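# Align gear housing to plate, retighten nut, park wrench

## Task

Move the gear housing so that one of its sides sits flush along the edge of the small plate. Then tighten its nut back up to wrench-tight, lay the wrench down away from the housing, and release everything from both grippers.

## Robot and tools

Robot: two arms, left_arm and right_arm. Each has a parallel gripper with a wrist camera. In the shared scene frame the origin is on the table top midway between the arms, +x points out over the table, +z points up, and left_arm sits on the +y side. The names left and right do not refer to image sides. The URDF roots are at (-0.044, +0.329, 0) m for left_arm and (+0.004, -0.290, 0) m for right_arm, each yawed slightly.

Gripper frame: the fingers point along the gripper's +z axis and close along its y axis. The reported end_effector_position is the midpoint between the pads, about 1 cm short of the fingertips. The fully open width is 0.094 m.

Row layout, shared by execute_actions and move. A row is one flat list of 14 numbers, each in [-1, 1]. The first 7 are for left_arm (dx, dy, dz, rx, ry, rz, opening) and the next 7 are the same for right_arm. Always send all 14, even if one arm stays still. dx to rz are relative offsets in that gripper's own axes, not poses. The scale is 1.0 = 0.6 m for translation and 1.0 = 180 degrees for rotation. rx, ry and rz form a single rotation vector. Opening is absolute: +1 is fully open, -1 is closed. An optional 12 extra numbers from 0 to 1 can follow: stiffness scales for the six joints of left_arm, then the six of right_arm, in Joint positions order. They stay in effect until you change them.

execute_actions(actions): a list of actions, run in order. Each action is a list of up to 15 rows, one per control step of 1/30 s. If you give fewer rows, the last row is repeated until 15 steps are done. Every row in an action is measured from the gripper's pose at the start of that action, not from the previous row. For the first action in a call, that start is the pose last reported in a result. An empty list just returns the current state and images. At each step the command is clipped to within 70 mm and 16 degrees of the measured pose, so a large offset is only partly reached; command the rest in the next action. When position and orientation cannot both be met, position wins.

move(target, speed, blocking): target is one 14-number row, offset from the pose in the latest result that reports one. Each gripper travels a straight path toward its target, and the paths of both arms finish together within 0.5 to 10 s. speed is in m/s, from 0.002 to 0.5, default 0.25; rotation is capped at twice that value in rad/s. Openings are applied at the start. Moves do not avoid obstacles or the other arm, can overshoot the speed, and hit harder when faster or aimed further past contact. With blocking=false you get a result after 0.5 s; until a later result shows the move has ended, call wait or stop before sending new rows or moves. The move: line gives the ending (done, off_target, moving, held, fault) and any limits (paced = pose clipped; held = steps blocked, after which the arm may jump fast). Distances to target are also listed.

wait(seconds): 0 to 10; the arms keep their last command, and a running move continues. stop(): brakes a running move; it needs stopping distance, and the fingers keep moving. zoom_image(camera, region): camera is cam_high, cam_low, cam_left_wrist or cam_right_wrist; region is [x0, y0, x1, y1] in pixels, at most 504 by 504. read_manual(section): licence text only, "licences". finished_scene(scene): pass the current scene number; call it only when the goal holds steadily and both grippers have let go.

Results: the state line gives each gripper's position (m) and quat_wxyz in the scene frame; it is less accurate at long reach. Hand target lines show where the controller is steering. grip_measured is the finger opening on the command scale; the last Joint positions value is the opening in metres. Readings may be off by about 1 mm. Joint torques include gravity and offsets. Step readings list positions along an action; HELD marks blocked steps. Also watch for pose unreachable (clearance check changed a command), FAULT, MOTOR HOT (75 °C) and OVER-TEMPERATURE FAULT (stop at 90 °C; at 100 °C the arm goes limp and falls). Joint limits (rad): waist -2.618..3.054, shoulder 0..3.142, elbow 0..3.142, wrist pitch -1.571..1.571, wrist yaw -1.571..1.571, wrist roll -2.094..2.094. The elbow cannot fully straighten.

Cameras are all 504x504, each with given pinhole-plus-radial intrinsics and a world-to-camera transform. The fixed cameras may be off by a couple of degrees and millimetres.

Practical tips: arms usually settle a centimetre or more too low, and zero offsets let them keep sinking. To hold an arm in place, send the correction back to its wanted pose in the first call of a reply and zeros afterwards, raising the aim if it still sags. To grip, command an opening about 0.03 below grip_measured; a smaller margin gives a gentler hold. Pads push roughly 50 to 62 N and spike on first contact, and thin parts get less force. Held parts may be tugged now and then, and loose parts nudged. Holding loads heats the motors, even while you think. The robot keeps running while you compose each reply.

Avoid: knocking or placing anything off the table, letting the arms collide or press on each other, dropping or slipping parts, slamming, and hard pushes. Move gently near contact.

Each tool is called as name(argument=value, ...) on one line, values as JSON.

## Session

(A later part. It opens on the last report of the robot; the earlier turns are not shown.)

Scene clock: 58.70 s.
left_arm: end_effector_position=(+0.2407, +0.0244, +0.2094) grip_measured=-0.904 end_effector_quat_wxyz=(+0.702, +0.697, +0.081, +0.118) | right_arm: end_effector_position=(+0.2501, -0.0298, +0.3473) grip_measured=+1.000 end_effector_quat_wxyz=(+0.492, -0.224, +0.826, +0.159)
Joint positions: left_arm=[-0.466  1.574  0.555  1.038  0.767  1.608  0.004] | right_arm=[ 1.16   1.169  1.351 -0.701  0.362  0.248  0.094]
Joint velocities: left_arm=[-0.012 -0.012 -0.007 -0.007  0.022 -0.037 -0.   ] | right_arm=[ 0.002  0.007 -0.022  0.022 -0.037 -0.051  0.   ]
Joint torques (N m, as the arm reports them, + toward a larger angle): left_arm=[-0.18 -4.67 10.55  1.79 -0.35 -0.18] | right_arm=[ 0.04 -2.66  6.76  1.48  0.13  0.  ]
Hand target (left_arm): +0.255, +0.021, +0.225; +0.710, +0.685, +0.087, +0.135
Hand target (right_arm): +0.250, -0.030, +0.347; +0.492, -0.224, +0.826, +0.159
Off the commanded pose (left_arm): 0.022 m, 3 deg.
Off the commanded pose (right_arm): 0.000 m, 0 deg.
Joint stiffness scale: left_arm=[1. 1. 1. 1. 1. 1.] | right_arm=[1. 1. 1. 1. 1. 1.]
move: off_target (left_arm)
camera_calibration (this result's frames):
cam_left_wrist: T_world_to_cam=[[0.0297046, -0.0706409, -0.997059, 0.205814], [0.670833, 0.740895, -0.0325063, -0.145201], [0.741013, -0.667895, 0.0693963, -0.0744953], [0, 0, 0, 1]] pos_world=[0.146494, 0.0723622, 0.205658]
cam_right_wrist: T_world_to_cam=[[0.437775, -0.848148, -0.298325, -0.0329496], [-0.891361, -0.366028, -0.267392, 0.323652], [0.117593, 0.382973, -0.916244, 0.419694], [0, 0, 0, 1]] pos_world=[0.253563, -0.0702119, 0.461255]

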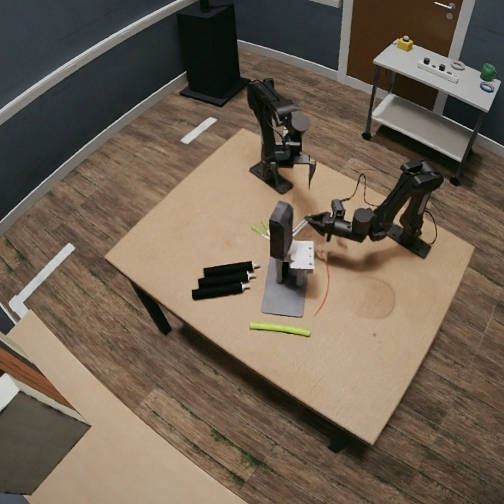

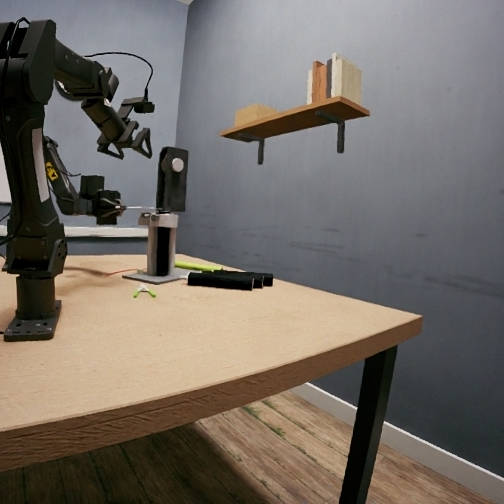

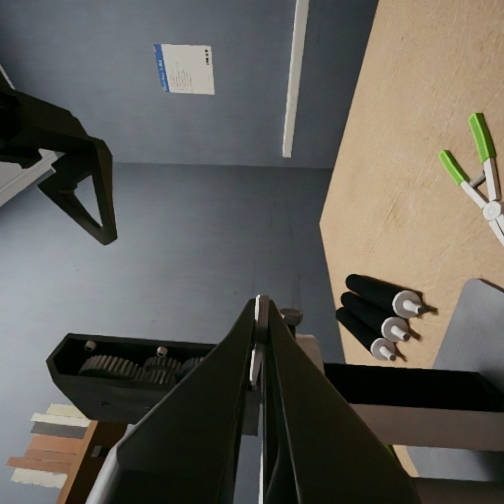

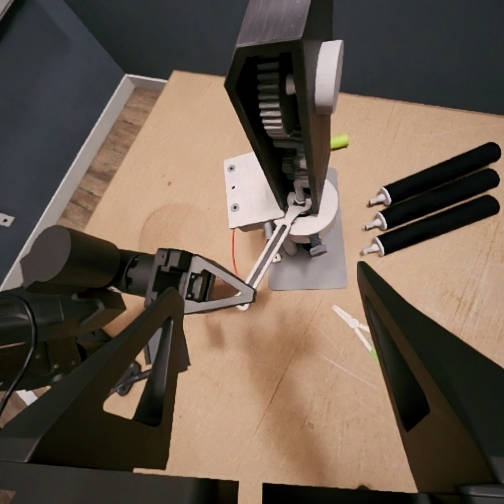

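move(target=[-0.005,0.015,0.09,-0.005,0.14,-0.01,-1,0,0,0,0,0,0,1], speed=0.05)

zoom_image(camera="cam_right_wrist", region=[250, 170, 350, 270])

Scene clock: 63.57 s.
left_arm: end_effector_position=(+0.2518, -0.0157, +0.2108) grip_measured=-0.904 end_effector_quat_wxyz=(+0.665, +0.653, +0.244, +0.270) | right_arm: end_effector_position=(+0.2501, -0.0298, +0.3473) grip_measured=+1.000 end_effector_quat_wxyz=(+0.492, -0.224, +0.826, +0.159)
Joint positions: left_arm=[-0.831  1.603  0.575  1.057 -0.058  1.6    0.004] | right_arm=[ 1.16   1.169  1.351 -0.701  0.362  0.248  0.094]
Joint velocities: left_arm=[ 0.002  0.017 -0.002 -0.007 -0.037 -0.051 -0.   ] | right_arm=[ 0.002 -0.002  0.012 -0.007 -0.066 -0.051  0.   ]
Joint torques (N m, as the arm reports them, + toward a larger angle): left_arm=[-1.55 -4.99  9.93  1.75  0.07 -0.22] | right_arm=[ 0.08 -2.64  6.81  1.49  0.14  0.  ]
Hand target (left_arm): +0.251, -0.028, +0.219; +0.674, +0.648, +0.243, +0.256
Hand target (right_arm): +0.250, -0.030, +0.347; +0.492, -0.224, +0.826, +0.159
Off the commanded pose (left_arm): 0.015 m, 2 deg.
Off the commanded pose (right_arm): 0.000 m, 0 deg.
Joint stiffness scale: left_arm=[1. 1. 1. 1. 1. 1.] | right_arm=[1. 1. 1. 1. 1. 1.]
move: off_target (left_arm)
camera_calibration (this result's frames):
cam_left_wrist: T_world_to_cam=[[0.051293, -0.0764141, -0.995756, 0.198264], [0.272539, 0.960294, -0.0596538, -0.0134074], [0.960776, -0.268323, 0.0700822, -0.158772], [0, 0, 0, 1]] pos_world=[0.146028, -0.0145768, 0.20775]
cam_right_wrist: T_world_to_cam=[[0.437775, -0.848148, -0.298325, -0.0329496], [-0.891361, -0.366028, -0.267392, 0.323652], [0.117593, 0.382973, -0.916244, 0.419694], [0, 0, 0, 1]] pos_world=[0.253563, -0.0702119, 0.461255]

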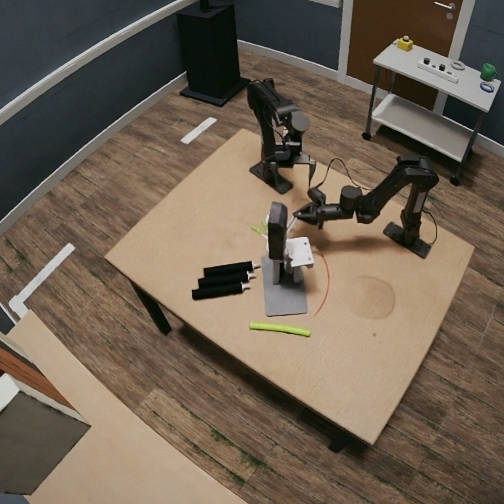

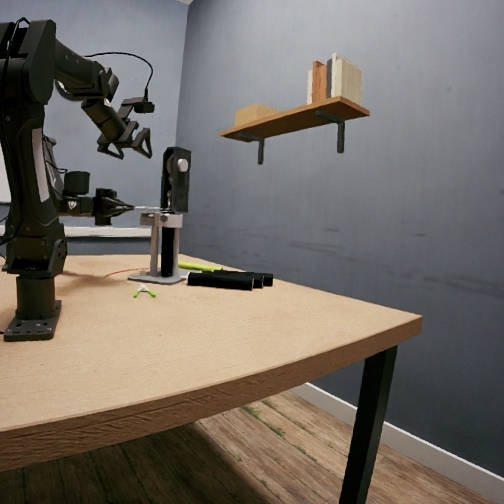

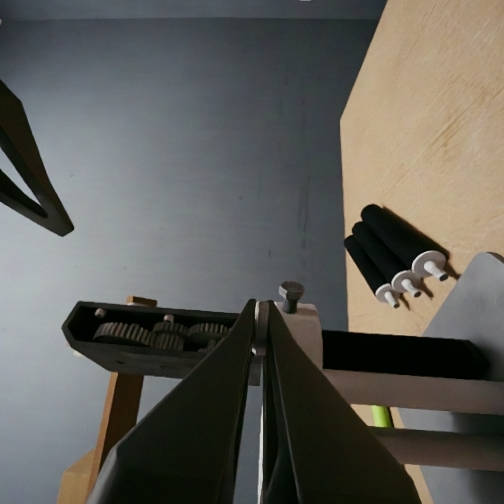

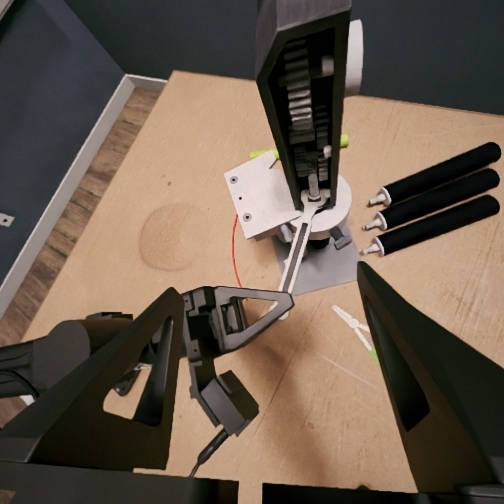

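Region (250, 170, 350, 270) of cam_right_wrist's 504x504 image, scaled by 5.040, with more detail than that image has.

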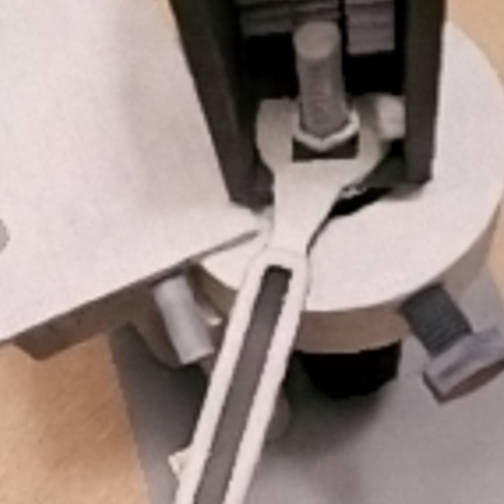

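move(target=[0,0,0,0,0,0,-1,-0.03,-0.068,0.08,0,0,0,1], speed=0.1)

move(target=[0,0,0,0,0,0,-1,-0.045,0,0.11,0,0,0,1], speed=0.06)

Scene clock: 65.07 s.
left_arm: end_effector_position=(+0.2520, -0.0156, +0.2108) grip_measured=-0.904 end_effector_quat_wxyz=(+0.664, +0.653, +0.243, +0.272) | right_arm: end_effector_position=(+0.3115, -0.0384, +0.3270) grip_measured=+1.000 end_effector_quat_wxyz=(+0.482, -0.224, +0.834, +0.150)
Joint positions: left_arm=[-0.832  1.603  0.575  1.057 -0.061  1.605  0.004] | right_arm=[ 0.932  1.275  1.351 -0.597  0.171  0.137  0.094]
Joint velocities: left_arm=[ 0.007  0.017  0.002  0.037 -0.037  0.066  0.001] | right_arm=[-0.027  0.002 -0.007 -0.007  0.022 -0.066  0.   ]
Joint torques (N m, as the arm reports them, + toward a larger angle): left_arm=[ 0.11 -6.02  6.15  1.91  0.02 -0.07] | right_arm=[-0.62 -3.45  9.05  1.63 -0.03 -0.04]
Hand target (left_arm): +0.252, -0.016, +0.211; +0.665, +0.653, +0.244, +0.270
Hand target (right_arm): +0.314, -0.036, +0.339; +0.493, -0.224, +0.826, +0.157
Off the commanded pose (left_arm): 0.000 m, 0 deg.
Off the commanded pose (right_arm): 0.013 m, 2 deg.
Joint stiffness scale: left_arm=[1. 1. 1. 1. 1. 1.] | right_arm=[1. 1. 1. 1. 1. 1.]
move: off_target (right_arm)
camera_calibration (this result's frames):
cam_left_wrist: T_world_to_cam=[[0.0547483, -0.0732631, -0.995809, 0.197457], [0.270773, 0.961024, -0.0558172, -0.0139622], [0.961085, -0.266582, 0.0724521, -0.15944], [0, 0, 0, 1]] pos_world=[0.146206, -0.0146195, 0.207402]
cam_right_wrist: T_world_to_cam=[[0.423495, -0.858995, -0.287713, -0.0726196], [-0.900203, -0.363488, -0.239814, 0.363593], [0.101419, 0.360561, -0.927206, 0.404951], [0, 0, 0, 1]] pos_world=[0.316991, -0.0762281, 0.441774]

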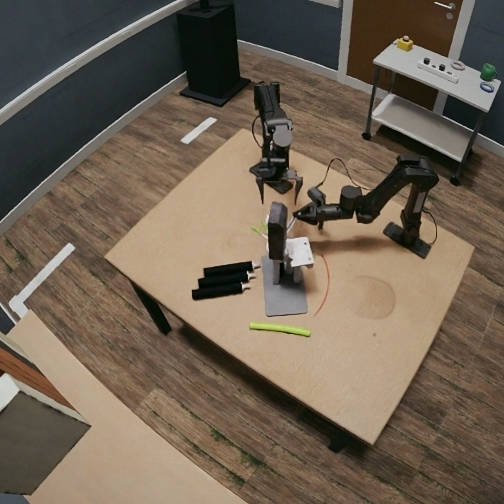

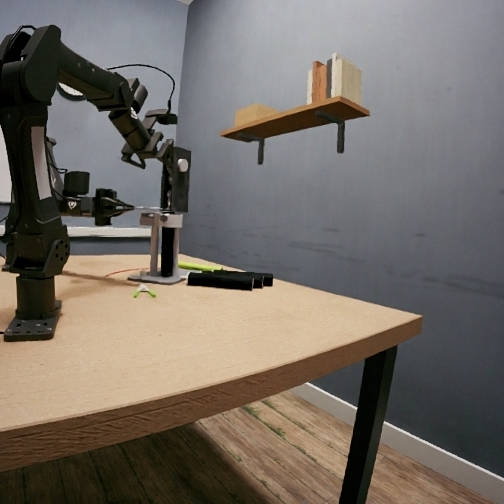

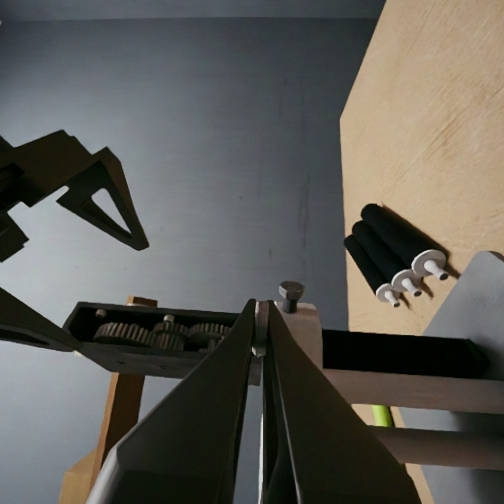

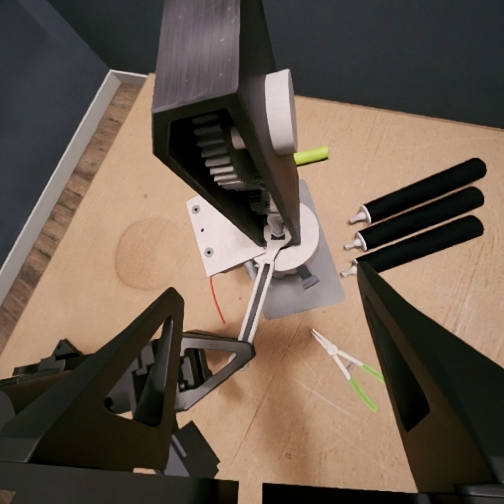

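Scene clock: 66.57 s.
left_arm: end_effector_position=(+0.2520, -0.0156, +0.2107) grip_measured=-0.904 end_effector_quat_wxyz=(+0.663, +0.654, +0.242, +0.273) | right_arm: end_effector_position=(+0.3668, -0.0025, +0.3067) grip_measured=+1.000 end_effector_quat_wxyz=(+0.471, -0.224, +0.841, +0.143)
Joint positions: left_arm=[-0.832  1.603  0.575  1.057 -0.061  1.608  0.004] | right_arm=[ 0.897  1.514  1.486 -0.52   0.146  0.123  0.094]
Joint velocities: left_arm=[-0.032 -0.007  0.007  0.022 -0.022  0.007 -0.   ] | right_arm=[ 0.002 -0.002 -0.012  0.007  0.022  0.007  0.   ]
Joint torques (N m, as the arm reports them, + toward a larger angle): left_arm=[-0.11 -6.    6.14  1.94  0.02 -0.03] | right_arm=[-0.64 -5.71  9.22  1.56 -0.03 -0.08]
Hand target (left_arm): +0.252, -0.016, +0.211; +0.664, +0.653, +0.243, +0.272
Hand target (right_arm): +0.371, -0.001, +0.318; +0.482, -0.224, +0.834, +0.149
Off the commanded pose (left_arm): 0.000 m, 0 deg.
Off the commanded pose (right_arm): 0.013 m, 2 deg.
Joint stiffness scale: left_arm=[1. 1. 1. 1. 1. 1.] | right_arm=[1. 1. 1. 1. 1. 1.]
move: off_target (right_arm)
camera_calibration (this result's frames):
cam_left_wrist: T_world_to_cam=[[0.0564685, -0.0711631, -0.995865, 0.196974], [0.270793, 0.961159, -0.0533283, -0.0144934], [0.96098, -0.266662, 0.0735457, -0.159641], [0, 0, 0, 1]] pos_world=[0.146213, -0.0146223, 0.207127]
cam_right_wrist: T_world_to_cam=[[0.411403, -0.86716, -0.28068, -0.0687381], [-0.90764, -0.361632, -0.2131, 0.416094], [0.0832889, 0.342426, -0.935846, 0.376763], [0, 0, 0, 1]] pos_world=[0.374563, -0.0381473, 0.421968]

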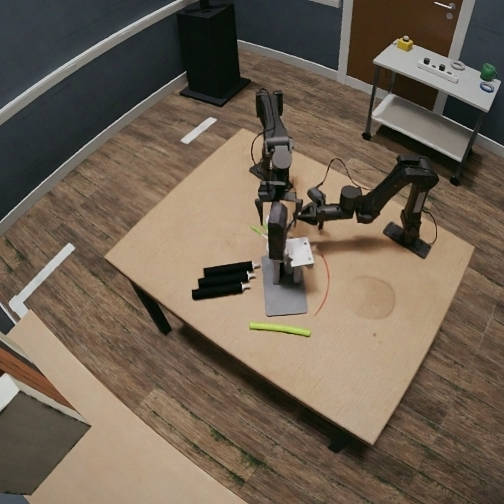

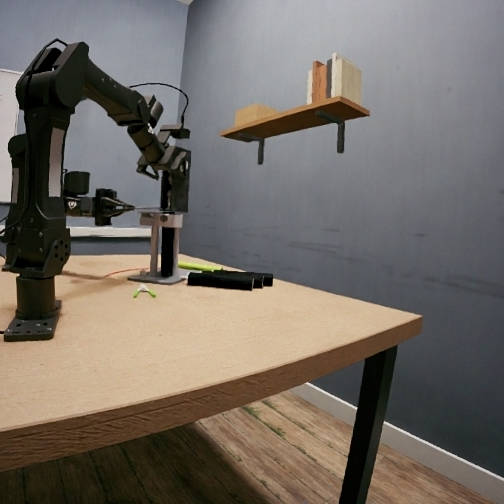

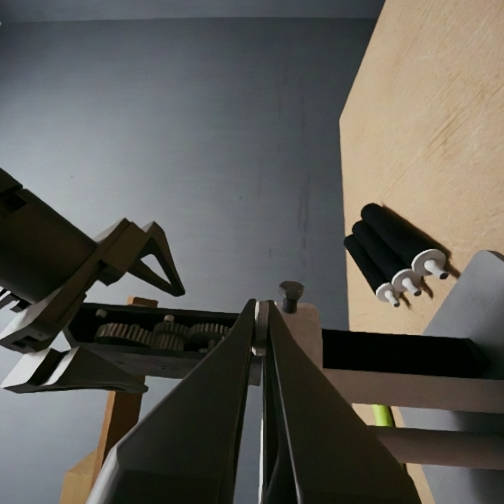

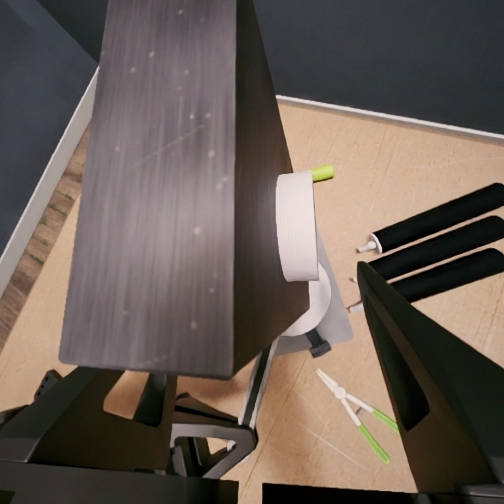

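move(target=[0,0,0,0,0,0,-1,0,0.008,0.01,0,0,0,-0.4], speed=0.03)

move(target=[-0.028,0.028,0.095,-0.012,0.11,-0.012,-1,0,0,0,0,0,0,-0.4], speed=0.05)

Scene clock: 67.43 s.
left_arm: end_effector_position=(+0.2519, -0.0156, +0.2103) grip_measured=-0.904 end_effector_quat_wxyz=(+0.663, +0.654, +0.241, +0.273) | right_arm: end_effector_position=(+0.3654, +0.0000, +0.3065) grip_measured=-0.051 end_effector_quat_wxyz=(+0.472, -0.227, +0.840, +0.141)
Joint positions: left_arm=[-0.832  1.603  0.575  1.055 -0.06   1.61   0.004] | right_arm=[ 0.905  1.516  1.486 -0.518  0.153  0.12   0.045]
Joint velocities: left_arm=[ 0.007  0.017 -0.007  0.022  0.051 -0.051 -0.001] | right_arm=[-0.017 -0.002 -0.012 -0.051 -0.022  0.037 -0.001]
Joint torques (N m, as the arm reports them, + toward a larger angle): left_arm=[-0.06 -5.86  6.16  1.93  0.02  0.01] | right_arm=[ 0.41 -4.67  7.73  1.59  0.09  0.09]
Hand target (left_arm): +0.252, -0.016, +0.211; +0.663, +0.654, +0.242, +0.273
Hand target (right_arm): +0.368, +0.004, +0.304; +0.471, -0.224, +0.841, +0.143
Off the commanded pose (left_arm): 0.000 m, 0 deg.
Off the commanded pose (right_arm): 0.006 m, 0 deg.
Joint stiffness scale: left_arm=[1. 1. 1. 1. 1. 1.] | right_arm=[1. 1. 1. 1. 1. 1.]
move: done
camera_calibration (this result's frames):
cam_left_wrist: T_world_to_cam=[[0.0571701, -0.0684529, -0.996015, 0.196493], [0.271136, 0.961215, -0.0504983, -0.0151307], [0.960842, -0.267169, 0.0735129, -0.159551], [0, 0, 0, 1]] pos_world=[0.146173, -0.0146328, 0.206674]
cam_right_wrist: T_world_to_cam=[[0.415952, -0.866773, -0.275115, -0.0694358], [-0.90534, -0.36619, -0.21509, 0.41544], [0.0856902, 0.338539, -0.937042, 0.375363], [0, 0, 0, 1]] pos_world=[0.372832, -0.0351303, 0.421985]

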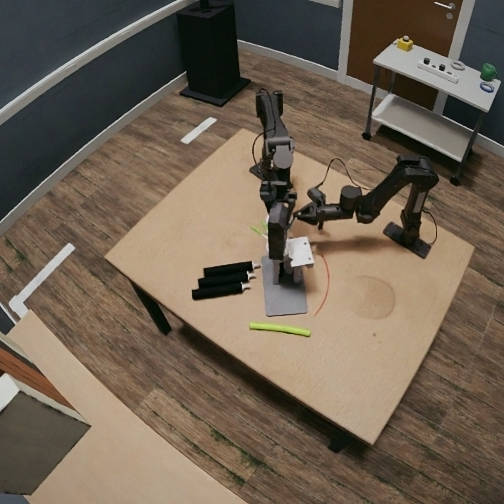

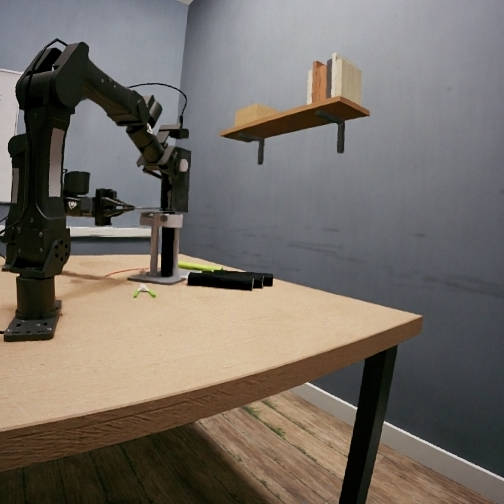

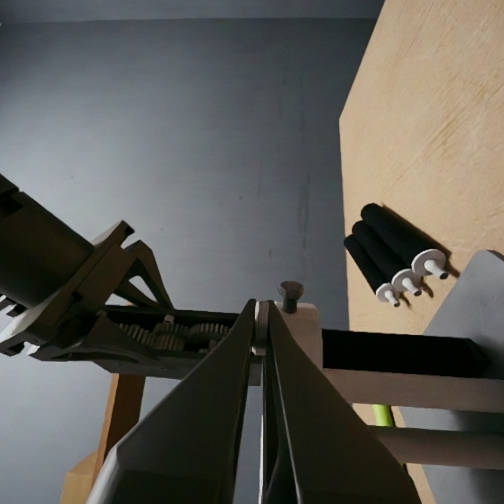

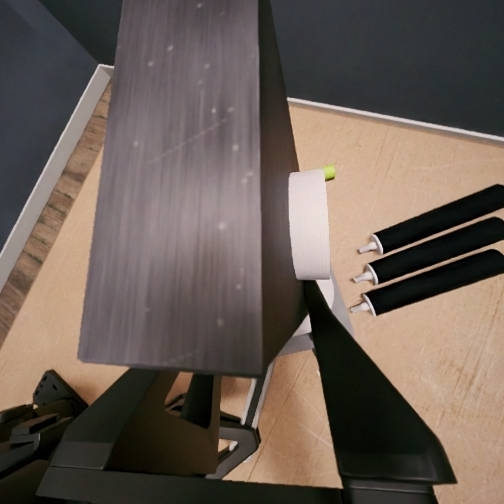

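Scene clock: 71.20 s.
left_arm: end_effector_position=(+0.2707, -0.0558, +0.2119) grip_measured=-0.904 end_effector_quat_wxyz=(+0.606, +0.593, +0.364, +0.386) | right_arm: end_effector_position=(+0.3702, -0.0056, +0.3072) grip_measured=-0.074 end_effector_quat_wxyz=(+0.476, -0.230, +0.839, +0.132)
Joint positions: left_arm=[-1.051  1.83   0.849  1.021 -0.653  1.613  0.004] | right_arm=[ 0.89   1.516  1.486 -0.515  0.156  0.096  0.044]
Joint velocities: left_arm=[-0.017  0.002 -0.017  0.007  0.007 -0.022  0.   ] | right_arm=[ 0.012 -0.002  0.002  0.007 -0.051 -0.007  0.   ]
Joint torques (N m, as the arm reports them, + toward a larger angle): left_arm=[ 1.12 -7.05 10.94  1.79  0.43 -0.14] | right_arm=[ 1.61 -5.91  7.26  1.46  0.02  0.21]
Hand target (left_arm): +0.276, -0.067, +0.229; +0.628, +0.581, +0.359, +0.373
Hand target (right_arm): +0.365, +0.000, +0.306; +0.472, -0.227, +0.840, +0.141
Off the commanded pose (left_arm): 0.022 m, 3 deg.
Off the commanded pose (right_arm): 0.007 m, 1 deg.
Joint stiffness scale: left_arm=[1. 1. 1. 1. 1. 1.] | right_arm=[1. 1. 1. 1. 1. 1.]
move: off_target (left_arm)
camera_calibration (this result's frames):
cam_left_wrist: T_world_to_cam=[[0.0737704, -0.0628749, -0.995291, 0.189937], [-0.0982926, 0.992693, -0.0699961, 0.124404], [0.99242, 0.102993, 0.0670512, -0.175], [0, 0, 0, 1]] pos_world=[0.17189, -0.0935285, 0.209485]
cam_right_wrist: T_world_to_cam=[[0.415193, -0.87336, -0.254672, -0.0821607], [-0.904157, -0.365199, -0.221654, 0.419531], [0.100577, 0.322293, -0.941282, 0.373183], [0, 0, 0, 1]] pos_world=[0.375901, -0.0388175, 0.423337]

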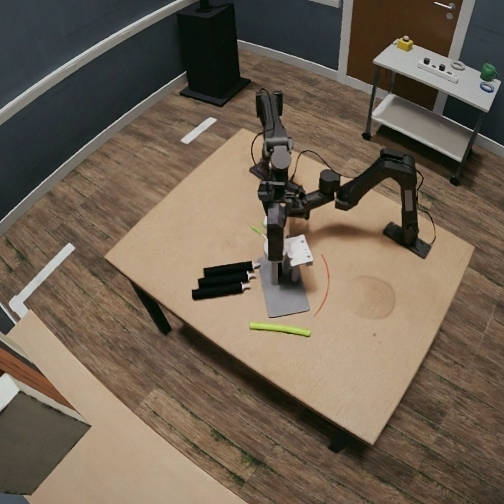

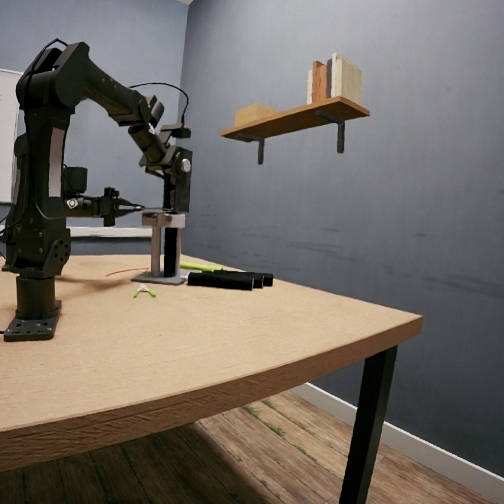

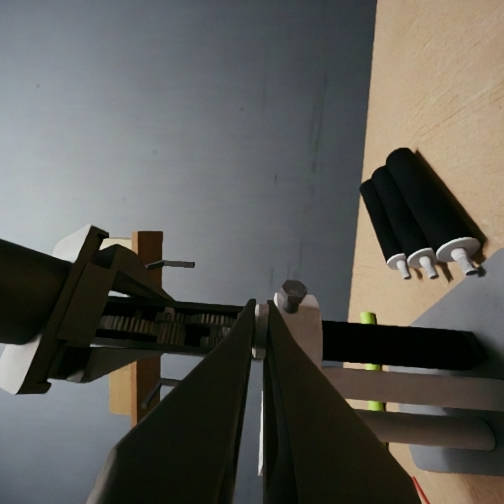

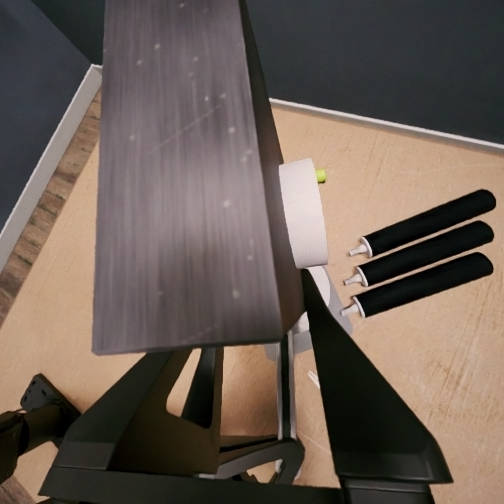

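move(target=[0,0,0,0,0,0,-1,0,-0.004,0.005,-0.085,0,-0.05,-0.4], speed=0.06)

zoom_image(camera="cam_high", region=[240, 190, 340, 330])

Scene clock: 74.67 s.
left_arm: end_effector_position=(+0.2682, -0.0600, +0.2111) grip_measured=-0.904 end_effector_quat_wxyz=(+0.608, +0.600, +0.355, +0.381) | right_arm: end_effector_position=(+0.3781, -0.0117, +0.3064) grip_measured=-0.074 end_effector_quat_wxyz=(+0.460, -0.324, +0.806, +0.184)
Joint positions: left_arm=[-1.053  1.83   0.849  1.017 -0.631  1.617  0.004] | right_arm=[ 0.75   1.522  1.486 -0.505 -0.158 -0.098  0.043]
Joint velocities: left_arm=[ 0.002  0.017  0.002  0.007 -0.037 -0.007 -0.   ] | right_arm=[ 0.007  0.002  0.002 -0.037 -0.022 -0.066  0.   ]
Joint torques (N m, as the arm reports them, + toward a larger angle): left_arm=[ 0.27 -7.93  6.26  1.86 -0.13 -0.04] | right_arm=[-1.41 -5.21  8.23  1.35 -0.94 -0.42]
Hand target (left_arm): +0.271, -0.056, +0.212; +0.606, +0.593, +0.364, +0.386
Hand target (right_arm): +0.374, -0.006, +0.305; +0.451, -0.355, +0.794, +0.202
Off the commanded pose (left_arm): 0.005 m, 1 deg.
Off the commanded pose (right_arm): 0.007 m, 5 deg.
Joint stiffness scale: left_arm=[1. 1. 1. 1. 1. 1.] | right_arm=[1. 1. 1. 1. 1. 1.]
move: off_target (right_arm)
camera_calibration (this result's frames):
cam_left_wrist: T_world_to_cam=[[0.0732663, -0.056449, -0.995714, 0.18967], [-0.0744953, 0.995298, -0.0619069, 0.120288], [0.994526, 0.0787117, 0.0687167, -0.174417], [0, 0, 0, 1]] pos_world=[0.168527, -0.0952875, 0.208289]
cam_right_wrist: T_world_to_cam=[[0.603366, -0.757092, -0.250521, -0.161997], [-0.796878, -0.560353, -0.22581, 0.382684], [0.0305792, 0.335881, -0.941408, 0.40031], [0, 0, 0, 1]] pos_world=[0.390455, -0.0426652, 0.422685]

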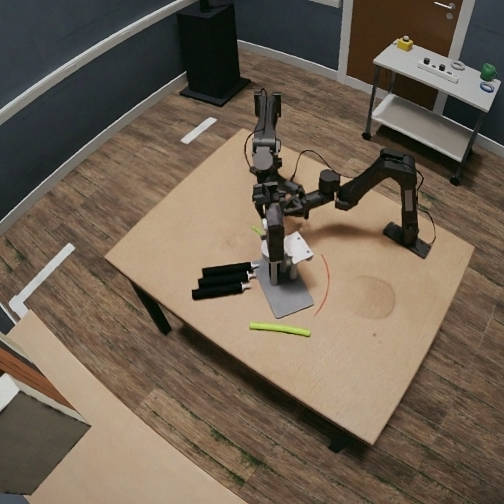

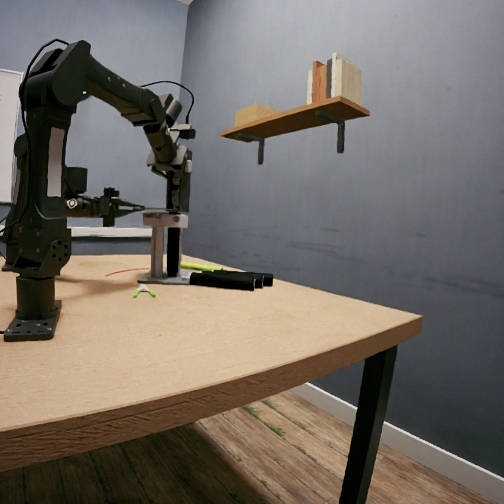

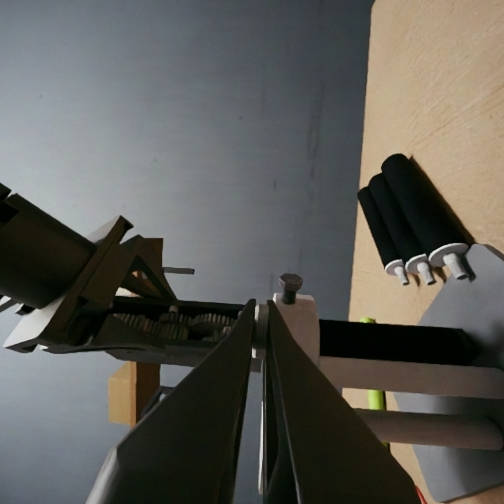

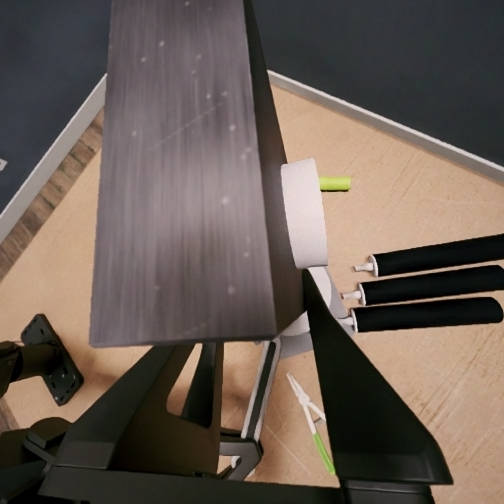

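Region (240, 190, 340, 330) of cam_high's 504x504 image, scaled by 3.600, with more detail than that image has; it fills the left 360 columns of this view, and the rest is white.

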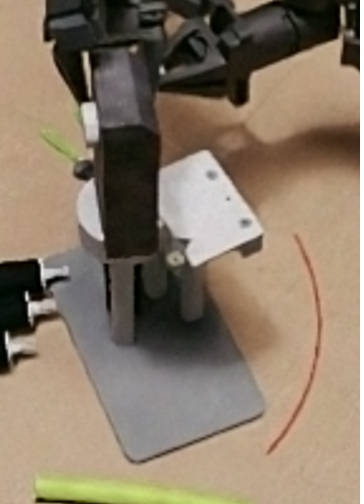

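move(target=[0.01,0,0.006,0,0,0,-1,0,0.01,-0.005,0.19,0,0.113,-0.4], speed=0.07)

zoom_image(camera="cam_high", region=[240, 190, 340, 330])

Scene clock: 80.07 s.
left_arm: end_effector_position=(+0.2693, -0.0578, +0.2107) grip_measured=-0.904 end_effector_quat_wxyz=(+0.604, +0.599, +0.358, +0.386) | right_arm: end_effector_position=(+0.3648, -0.0056, +0.3075) grip_measured=-0.034 end_effector_quat_wxyz=(+0.485, -0.077, +0.870, +0.040)
Joint positions: left_arm=[-1.053  1.83   0.849  1.016 -0.645  1.622  0.004] | right_arm=[ 1.055  1.63   1.646 -0.702  0.59   0.421  0.045]
Joint velocities: left_arm=[-0.007 -0.012  0.002 -0.022 -0.007 -0.007 -0.001] | right_arm=[-0.002 -0.002  0.017 -0.037 -0.022 -0.007 -0.001]
Joint torques (N m, as the arm reports them, + toward a larger angle): left_arm=[ 1.93 -8.17  5.94  1.8   0.39 -0.07] | right_arm=[ 1.32 -4.84  8.59  1.3   1.32  0.67]
Hand target (left_arm): +0.274, -0.056, +0.211; +0.608, +0.600, +0.355, +0.381
Hand target (right_arm): +0.371, -0.010, +0.310; +0.500, -0.032, +0.865, +0.023
Off the commanded pose (left_arm): 0.005 m, 1 deg.
Off the commanded pose (right_arm): 0.008 m, 6 deg.
Joint stiffness scale: left_arm=[1. 1. 1. 1. 1. 1.] | right_arm=[1. 1. 1. 1. 1. 1.]
move: off_target (right_arm)
camera_calibration (this result's frames):
cam_left_wrist: T_world_to_cam=[[0.0753035, -0.0495319, -0.99593, 0.189232], [-0.0882225, 0.994518, -0.0561323, 0.120623], [0.99325, 0.0920904, 0.0705209, -0.174934], [0, 0, 0, 1]] pos_world=[0.170145, -0.0944785, 0.207569]
cam_right_wrist: T_world_to_cam=[[0.0752288, -0.966414, -0.245731, 0.0408692], [-0.978238, -0.0237374, -0.206126, 0.438895], [0.19337, 0.25589, -0.947169, 0.341643], [0, 0, 0, 1]] pos_world=[0.360206, -0.0375081, 0.424104]

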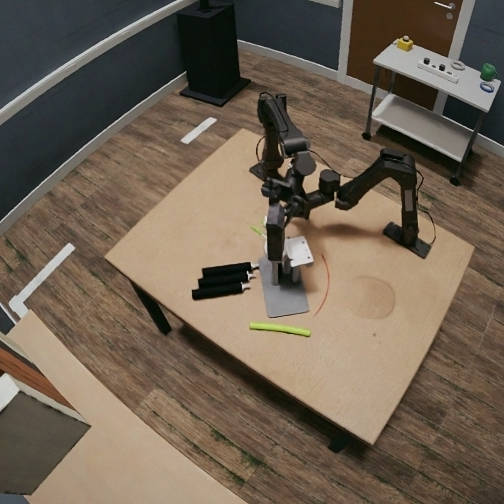

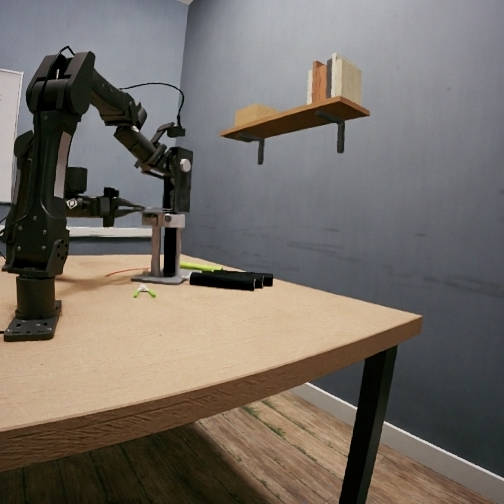

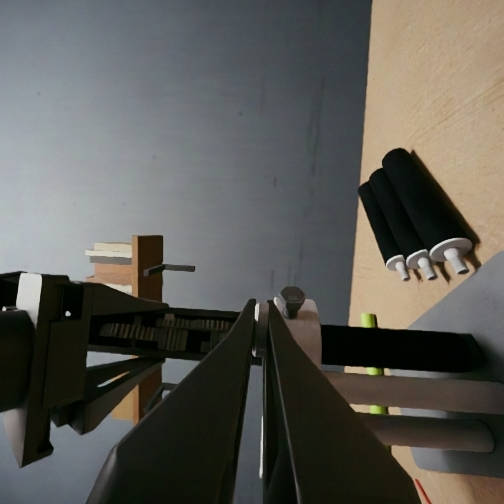

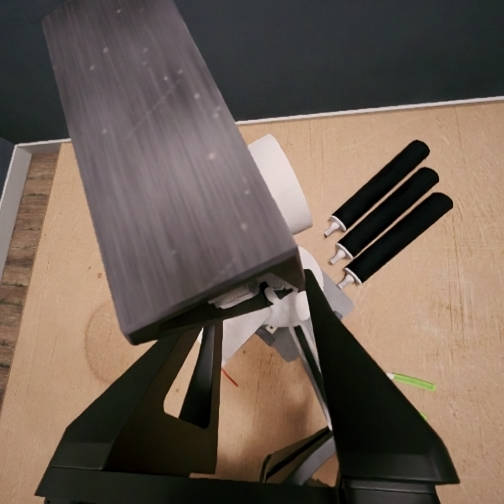

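Region (240, 190, 340, 330) of cam_high's 504x504 image, scaled by 3.600, with more detail than that image has; it fills the left 360 columns of this view, and the rest is white.

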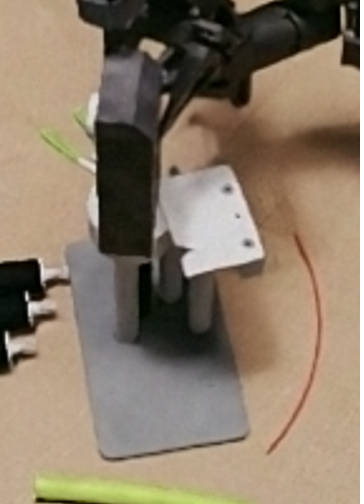

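move(target=[0,0,0,0,0,0,-1,0.02,-0.03,-0.07,-0.1,-0.05,-0.06,1], speed=0.15)

zoom_image(camera="cam_right_wrist", region=[200, 200, 350, 350])

Scene clock: 82.10 s.
left_arm: end_effector_position=(+0.2689, -0.0577, +0.2107) grip_measured=-0.904 end_effector_quat_wxyz=(+0.603, +0.598, +0.358, +0.387) | right_arm: end_effector_position=(+0.3290, -0.0280, +0.3139) grip_measured=+1.000 end_effector_quat_wxyz=(+0.526, -0.228, +0.809, +0.131)
Joint positions: left_arm=[-1.056  1.83   0.849  1.016 -0.65   1.623  0.004] | right_arm=[ 0.948  1.289  1.229 -0.378  0.234  0.077  0.094]
Joint velocities: left_arm=[-0.007  0.002 -0.007 -0.022  0.007 -0.007 -0.   ] | right_arm=[ 0.002  0.007  0.007  0.022 -0.066  0.066  0.   ]
Joint torques (N m, as the arm reports them, + toward a larger angle): left_arm=[ 0.18 -7.95  6.14  1.81  0.08 -0.01] | right_arm=[-0.72 -5.41  6.51  1.69 -0.03 -0.05]
Hand target (left_arm): +0.269, -0.058, +0.211; +0.604, +0.599, +0.357, +0.386
Hand target (right_arm): +0.327, -0.031, +0.319; +0.533, -0.229, +0.803, +0.136
Off the commanded pose (left_arm): 0.000 m, 0 deg.
Off the commanded pose (right_arm): 0.007 m, 1 deg.
Joint stiffness scale: left_arm=[1. 1. 1. 1. 1. 1.] | right_arm=[1. 1. 1. 1. 1. 1.]
move: done
camera_calibration (this result's frames):
cam_left_wrist: T_world_to_cam=[[0.0756227, -0.0487243, -0.995945, 0.189219], [-0.0908853, 0.994311, -0.0555453, 0.121086], [0.992986, 0.0947172, 0.0707642, -0.174279], [0, 0, 0, 1]] pos_world=[0.169752, -0.0946699, 0.20751]
cam_right_wrist: T_world_to_cam=[[0.439975, -0.866983, -0.234013, -0.0974165], [-0.874319, -0.354106, -0.331926, 0.40069], [0.204909, 0.350641, -0.913818, 0.34869], [0, 0, 0, 1]] pos_world=[0.321742, -0.0648366, 0.428841]

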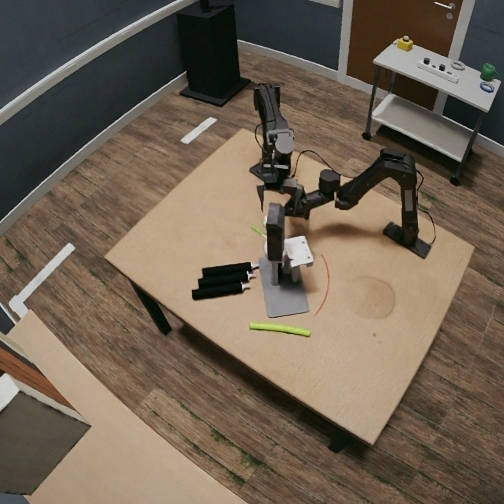

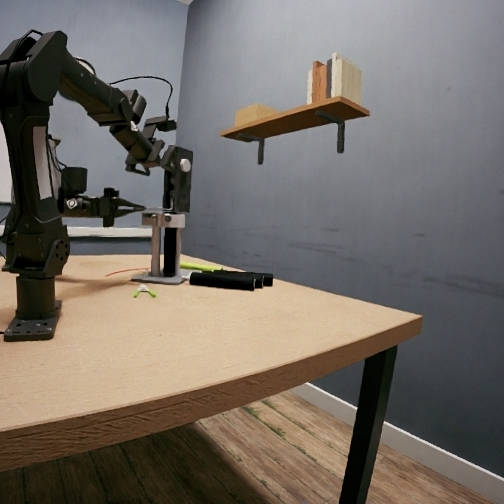

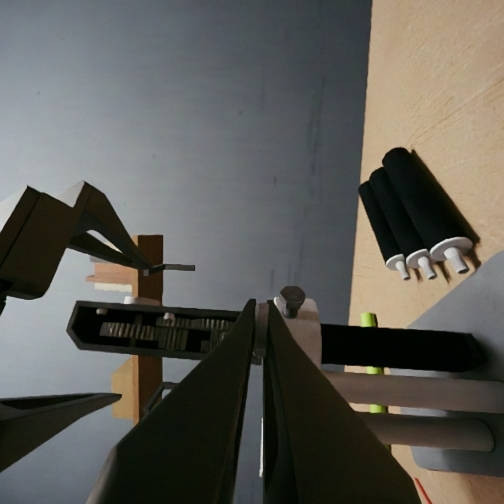

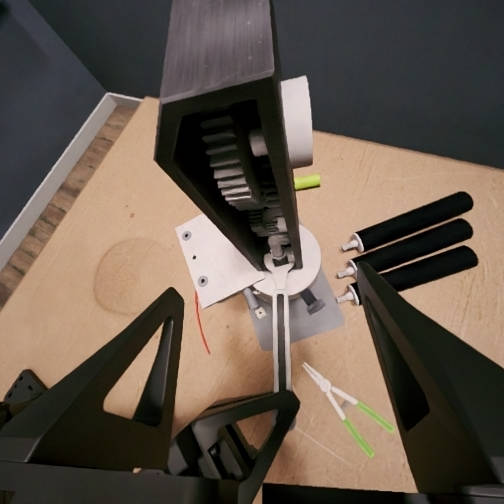

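Region (200, 200, 350, 350) of cam_right_wrist's 504x504 image, scaled by 3.360, with more detail than that image has.

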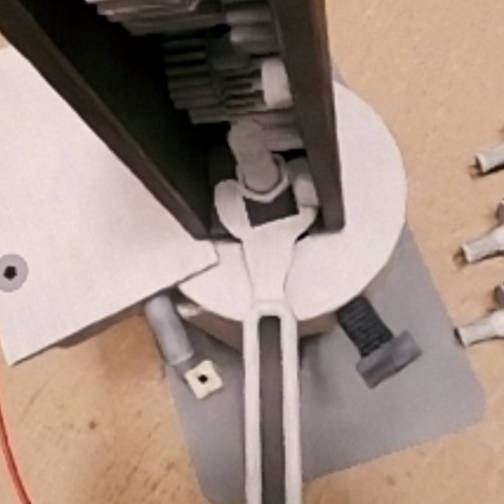

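move(target=[0.05,0.003,-0.05,0,-0.1,-0.005,-1,0,0,0,0,0,0,1], speed=0.05)

zoom_image(camera="cam_right_wrist", region=[240, 225, 320, 305])

Scene clock: 85.63 s.
left_arm: end_effector_position=(+0.2567, -0.0272, +0.2102) grip_measured=-0.904 end_effector_quat_wxyz=(+0.653, +0.653, +0.254, +0.289) | right_arm: end_effector_position=(+0.3290, -0.0277, +0.3140) grip_measured=+1.000 end_effector_quat_wxyz=(+0.526, -0.229, +0.809, +0.131)
Joint positions: left_arm=[-0.871  1.642  0.628  1.033 -0.142  1.619  0.004] | right_arm=[ 0.948  1.289  1.229 -0.377  0.232  0.077  0.094]
Joint velocities: left_arm=[ 0.012  0.007 -0.017 -0.007  0.022 -0.037  0.   ] | right_arm=[-0.007 -0.002  0.002  0.081 -0.007 -0.081  0.   ]
Joint torques (N m, as the arm reports them, + toward a larger angle): left_arm=[ 0.81 -8.89  3.67  1.92  0.03 -0.21] | right_arm=[ 0.02 -4.07  7.3   1.56  0.1   0.01]
Hand target (left_arm): +0.256, -0.018, +0.212; +0.655, +0.648, +0.263, +0.285
Hand target (right_arm): +0.329, -0.028, +0.314; +0.526, -0.228, +0.809, +0.131
Off the commanded pose (left_arm): 0.010 m, 1 deg.
Off the commanded pose (right_arm): 0.000 m, 0 deg.
Joint stiffness scale: left_arm=[1. 1. 1. 1. 1. 1.] | right_arm=[1. 1. 1. 1. 1. 1.]
move: done
camera_calibration (this result's frames):
cam_left_wrist: T_world_to_cam=[[0.059513, -0.0544377, -0.996742, 0.195245], [0.229264, 0.972565, -0.0394286, 0.00342842], [0.971543, -0.22617, 0.0703608, -0.168209], [0, 0, 0, 1]] pos_world=[0.151017, -0.0307496, 0.206579]
cam_right_wrist: T_world_to_cam=[[0.441548, -0.866143, -0.234161, -0.0975456], [-0.873572, -0.355458, -0.332447, 0.400641], [0.204712, 0.351347, -0.913591, 0.348751], [0, 0, 0, 1]] pos_world=[0.321666, -0.0646101, 0.428966]

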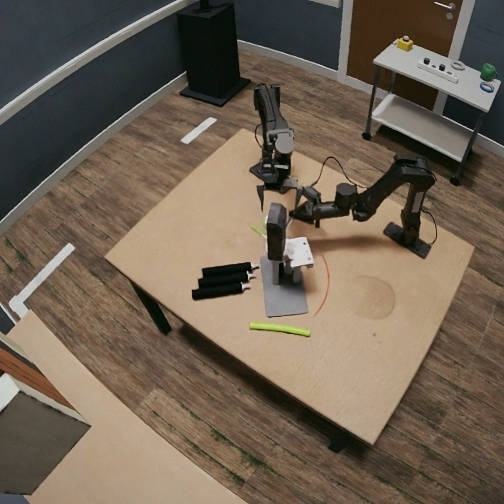

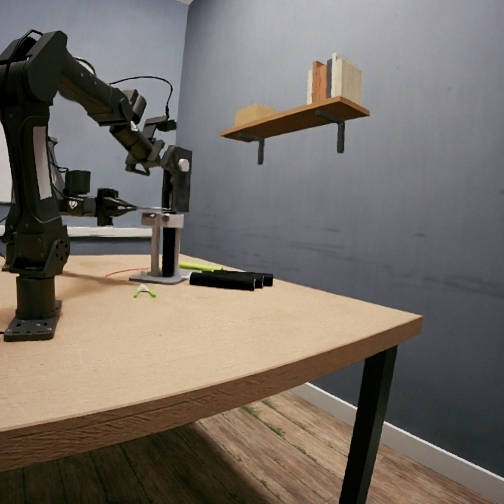

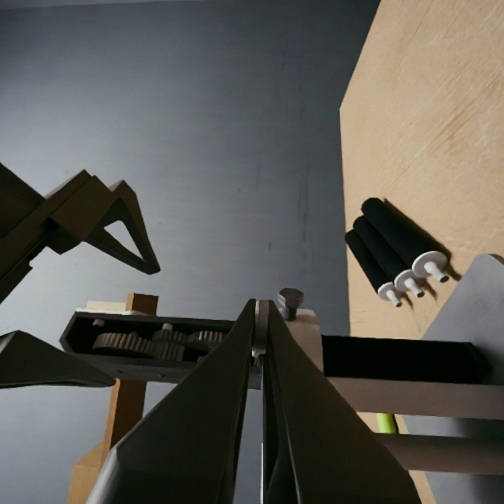

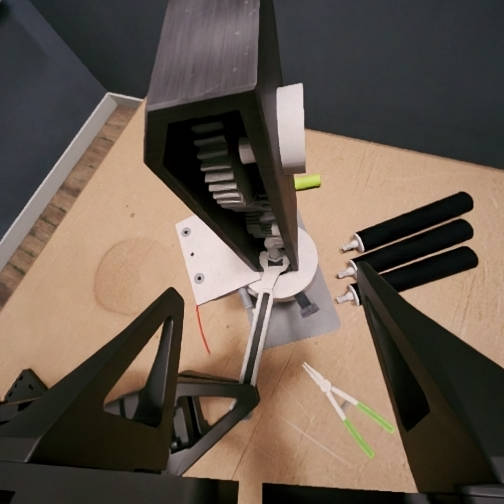

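Region (240, 225, 320, 305) of cam_right_wrist's 504x504 image, scaled by 6.300, with more detail than that image has.

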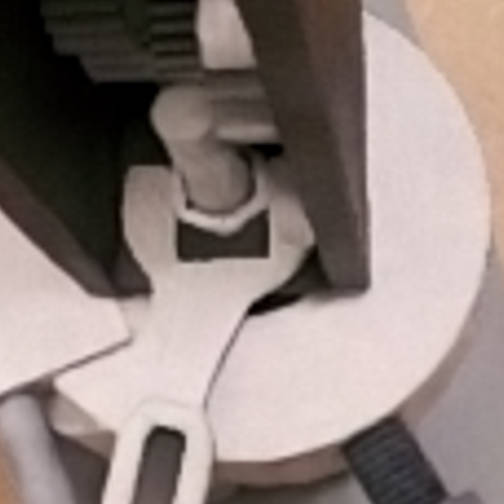

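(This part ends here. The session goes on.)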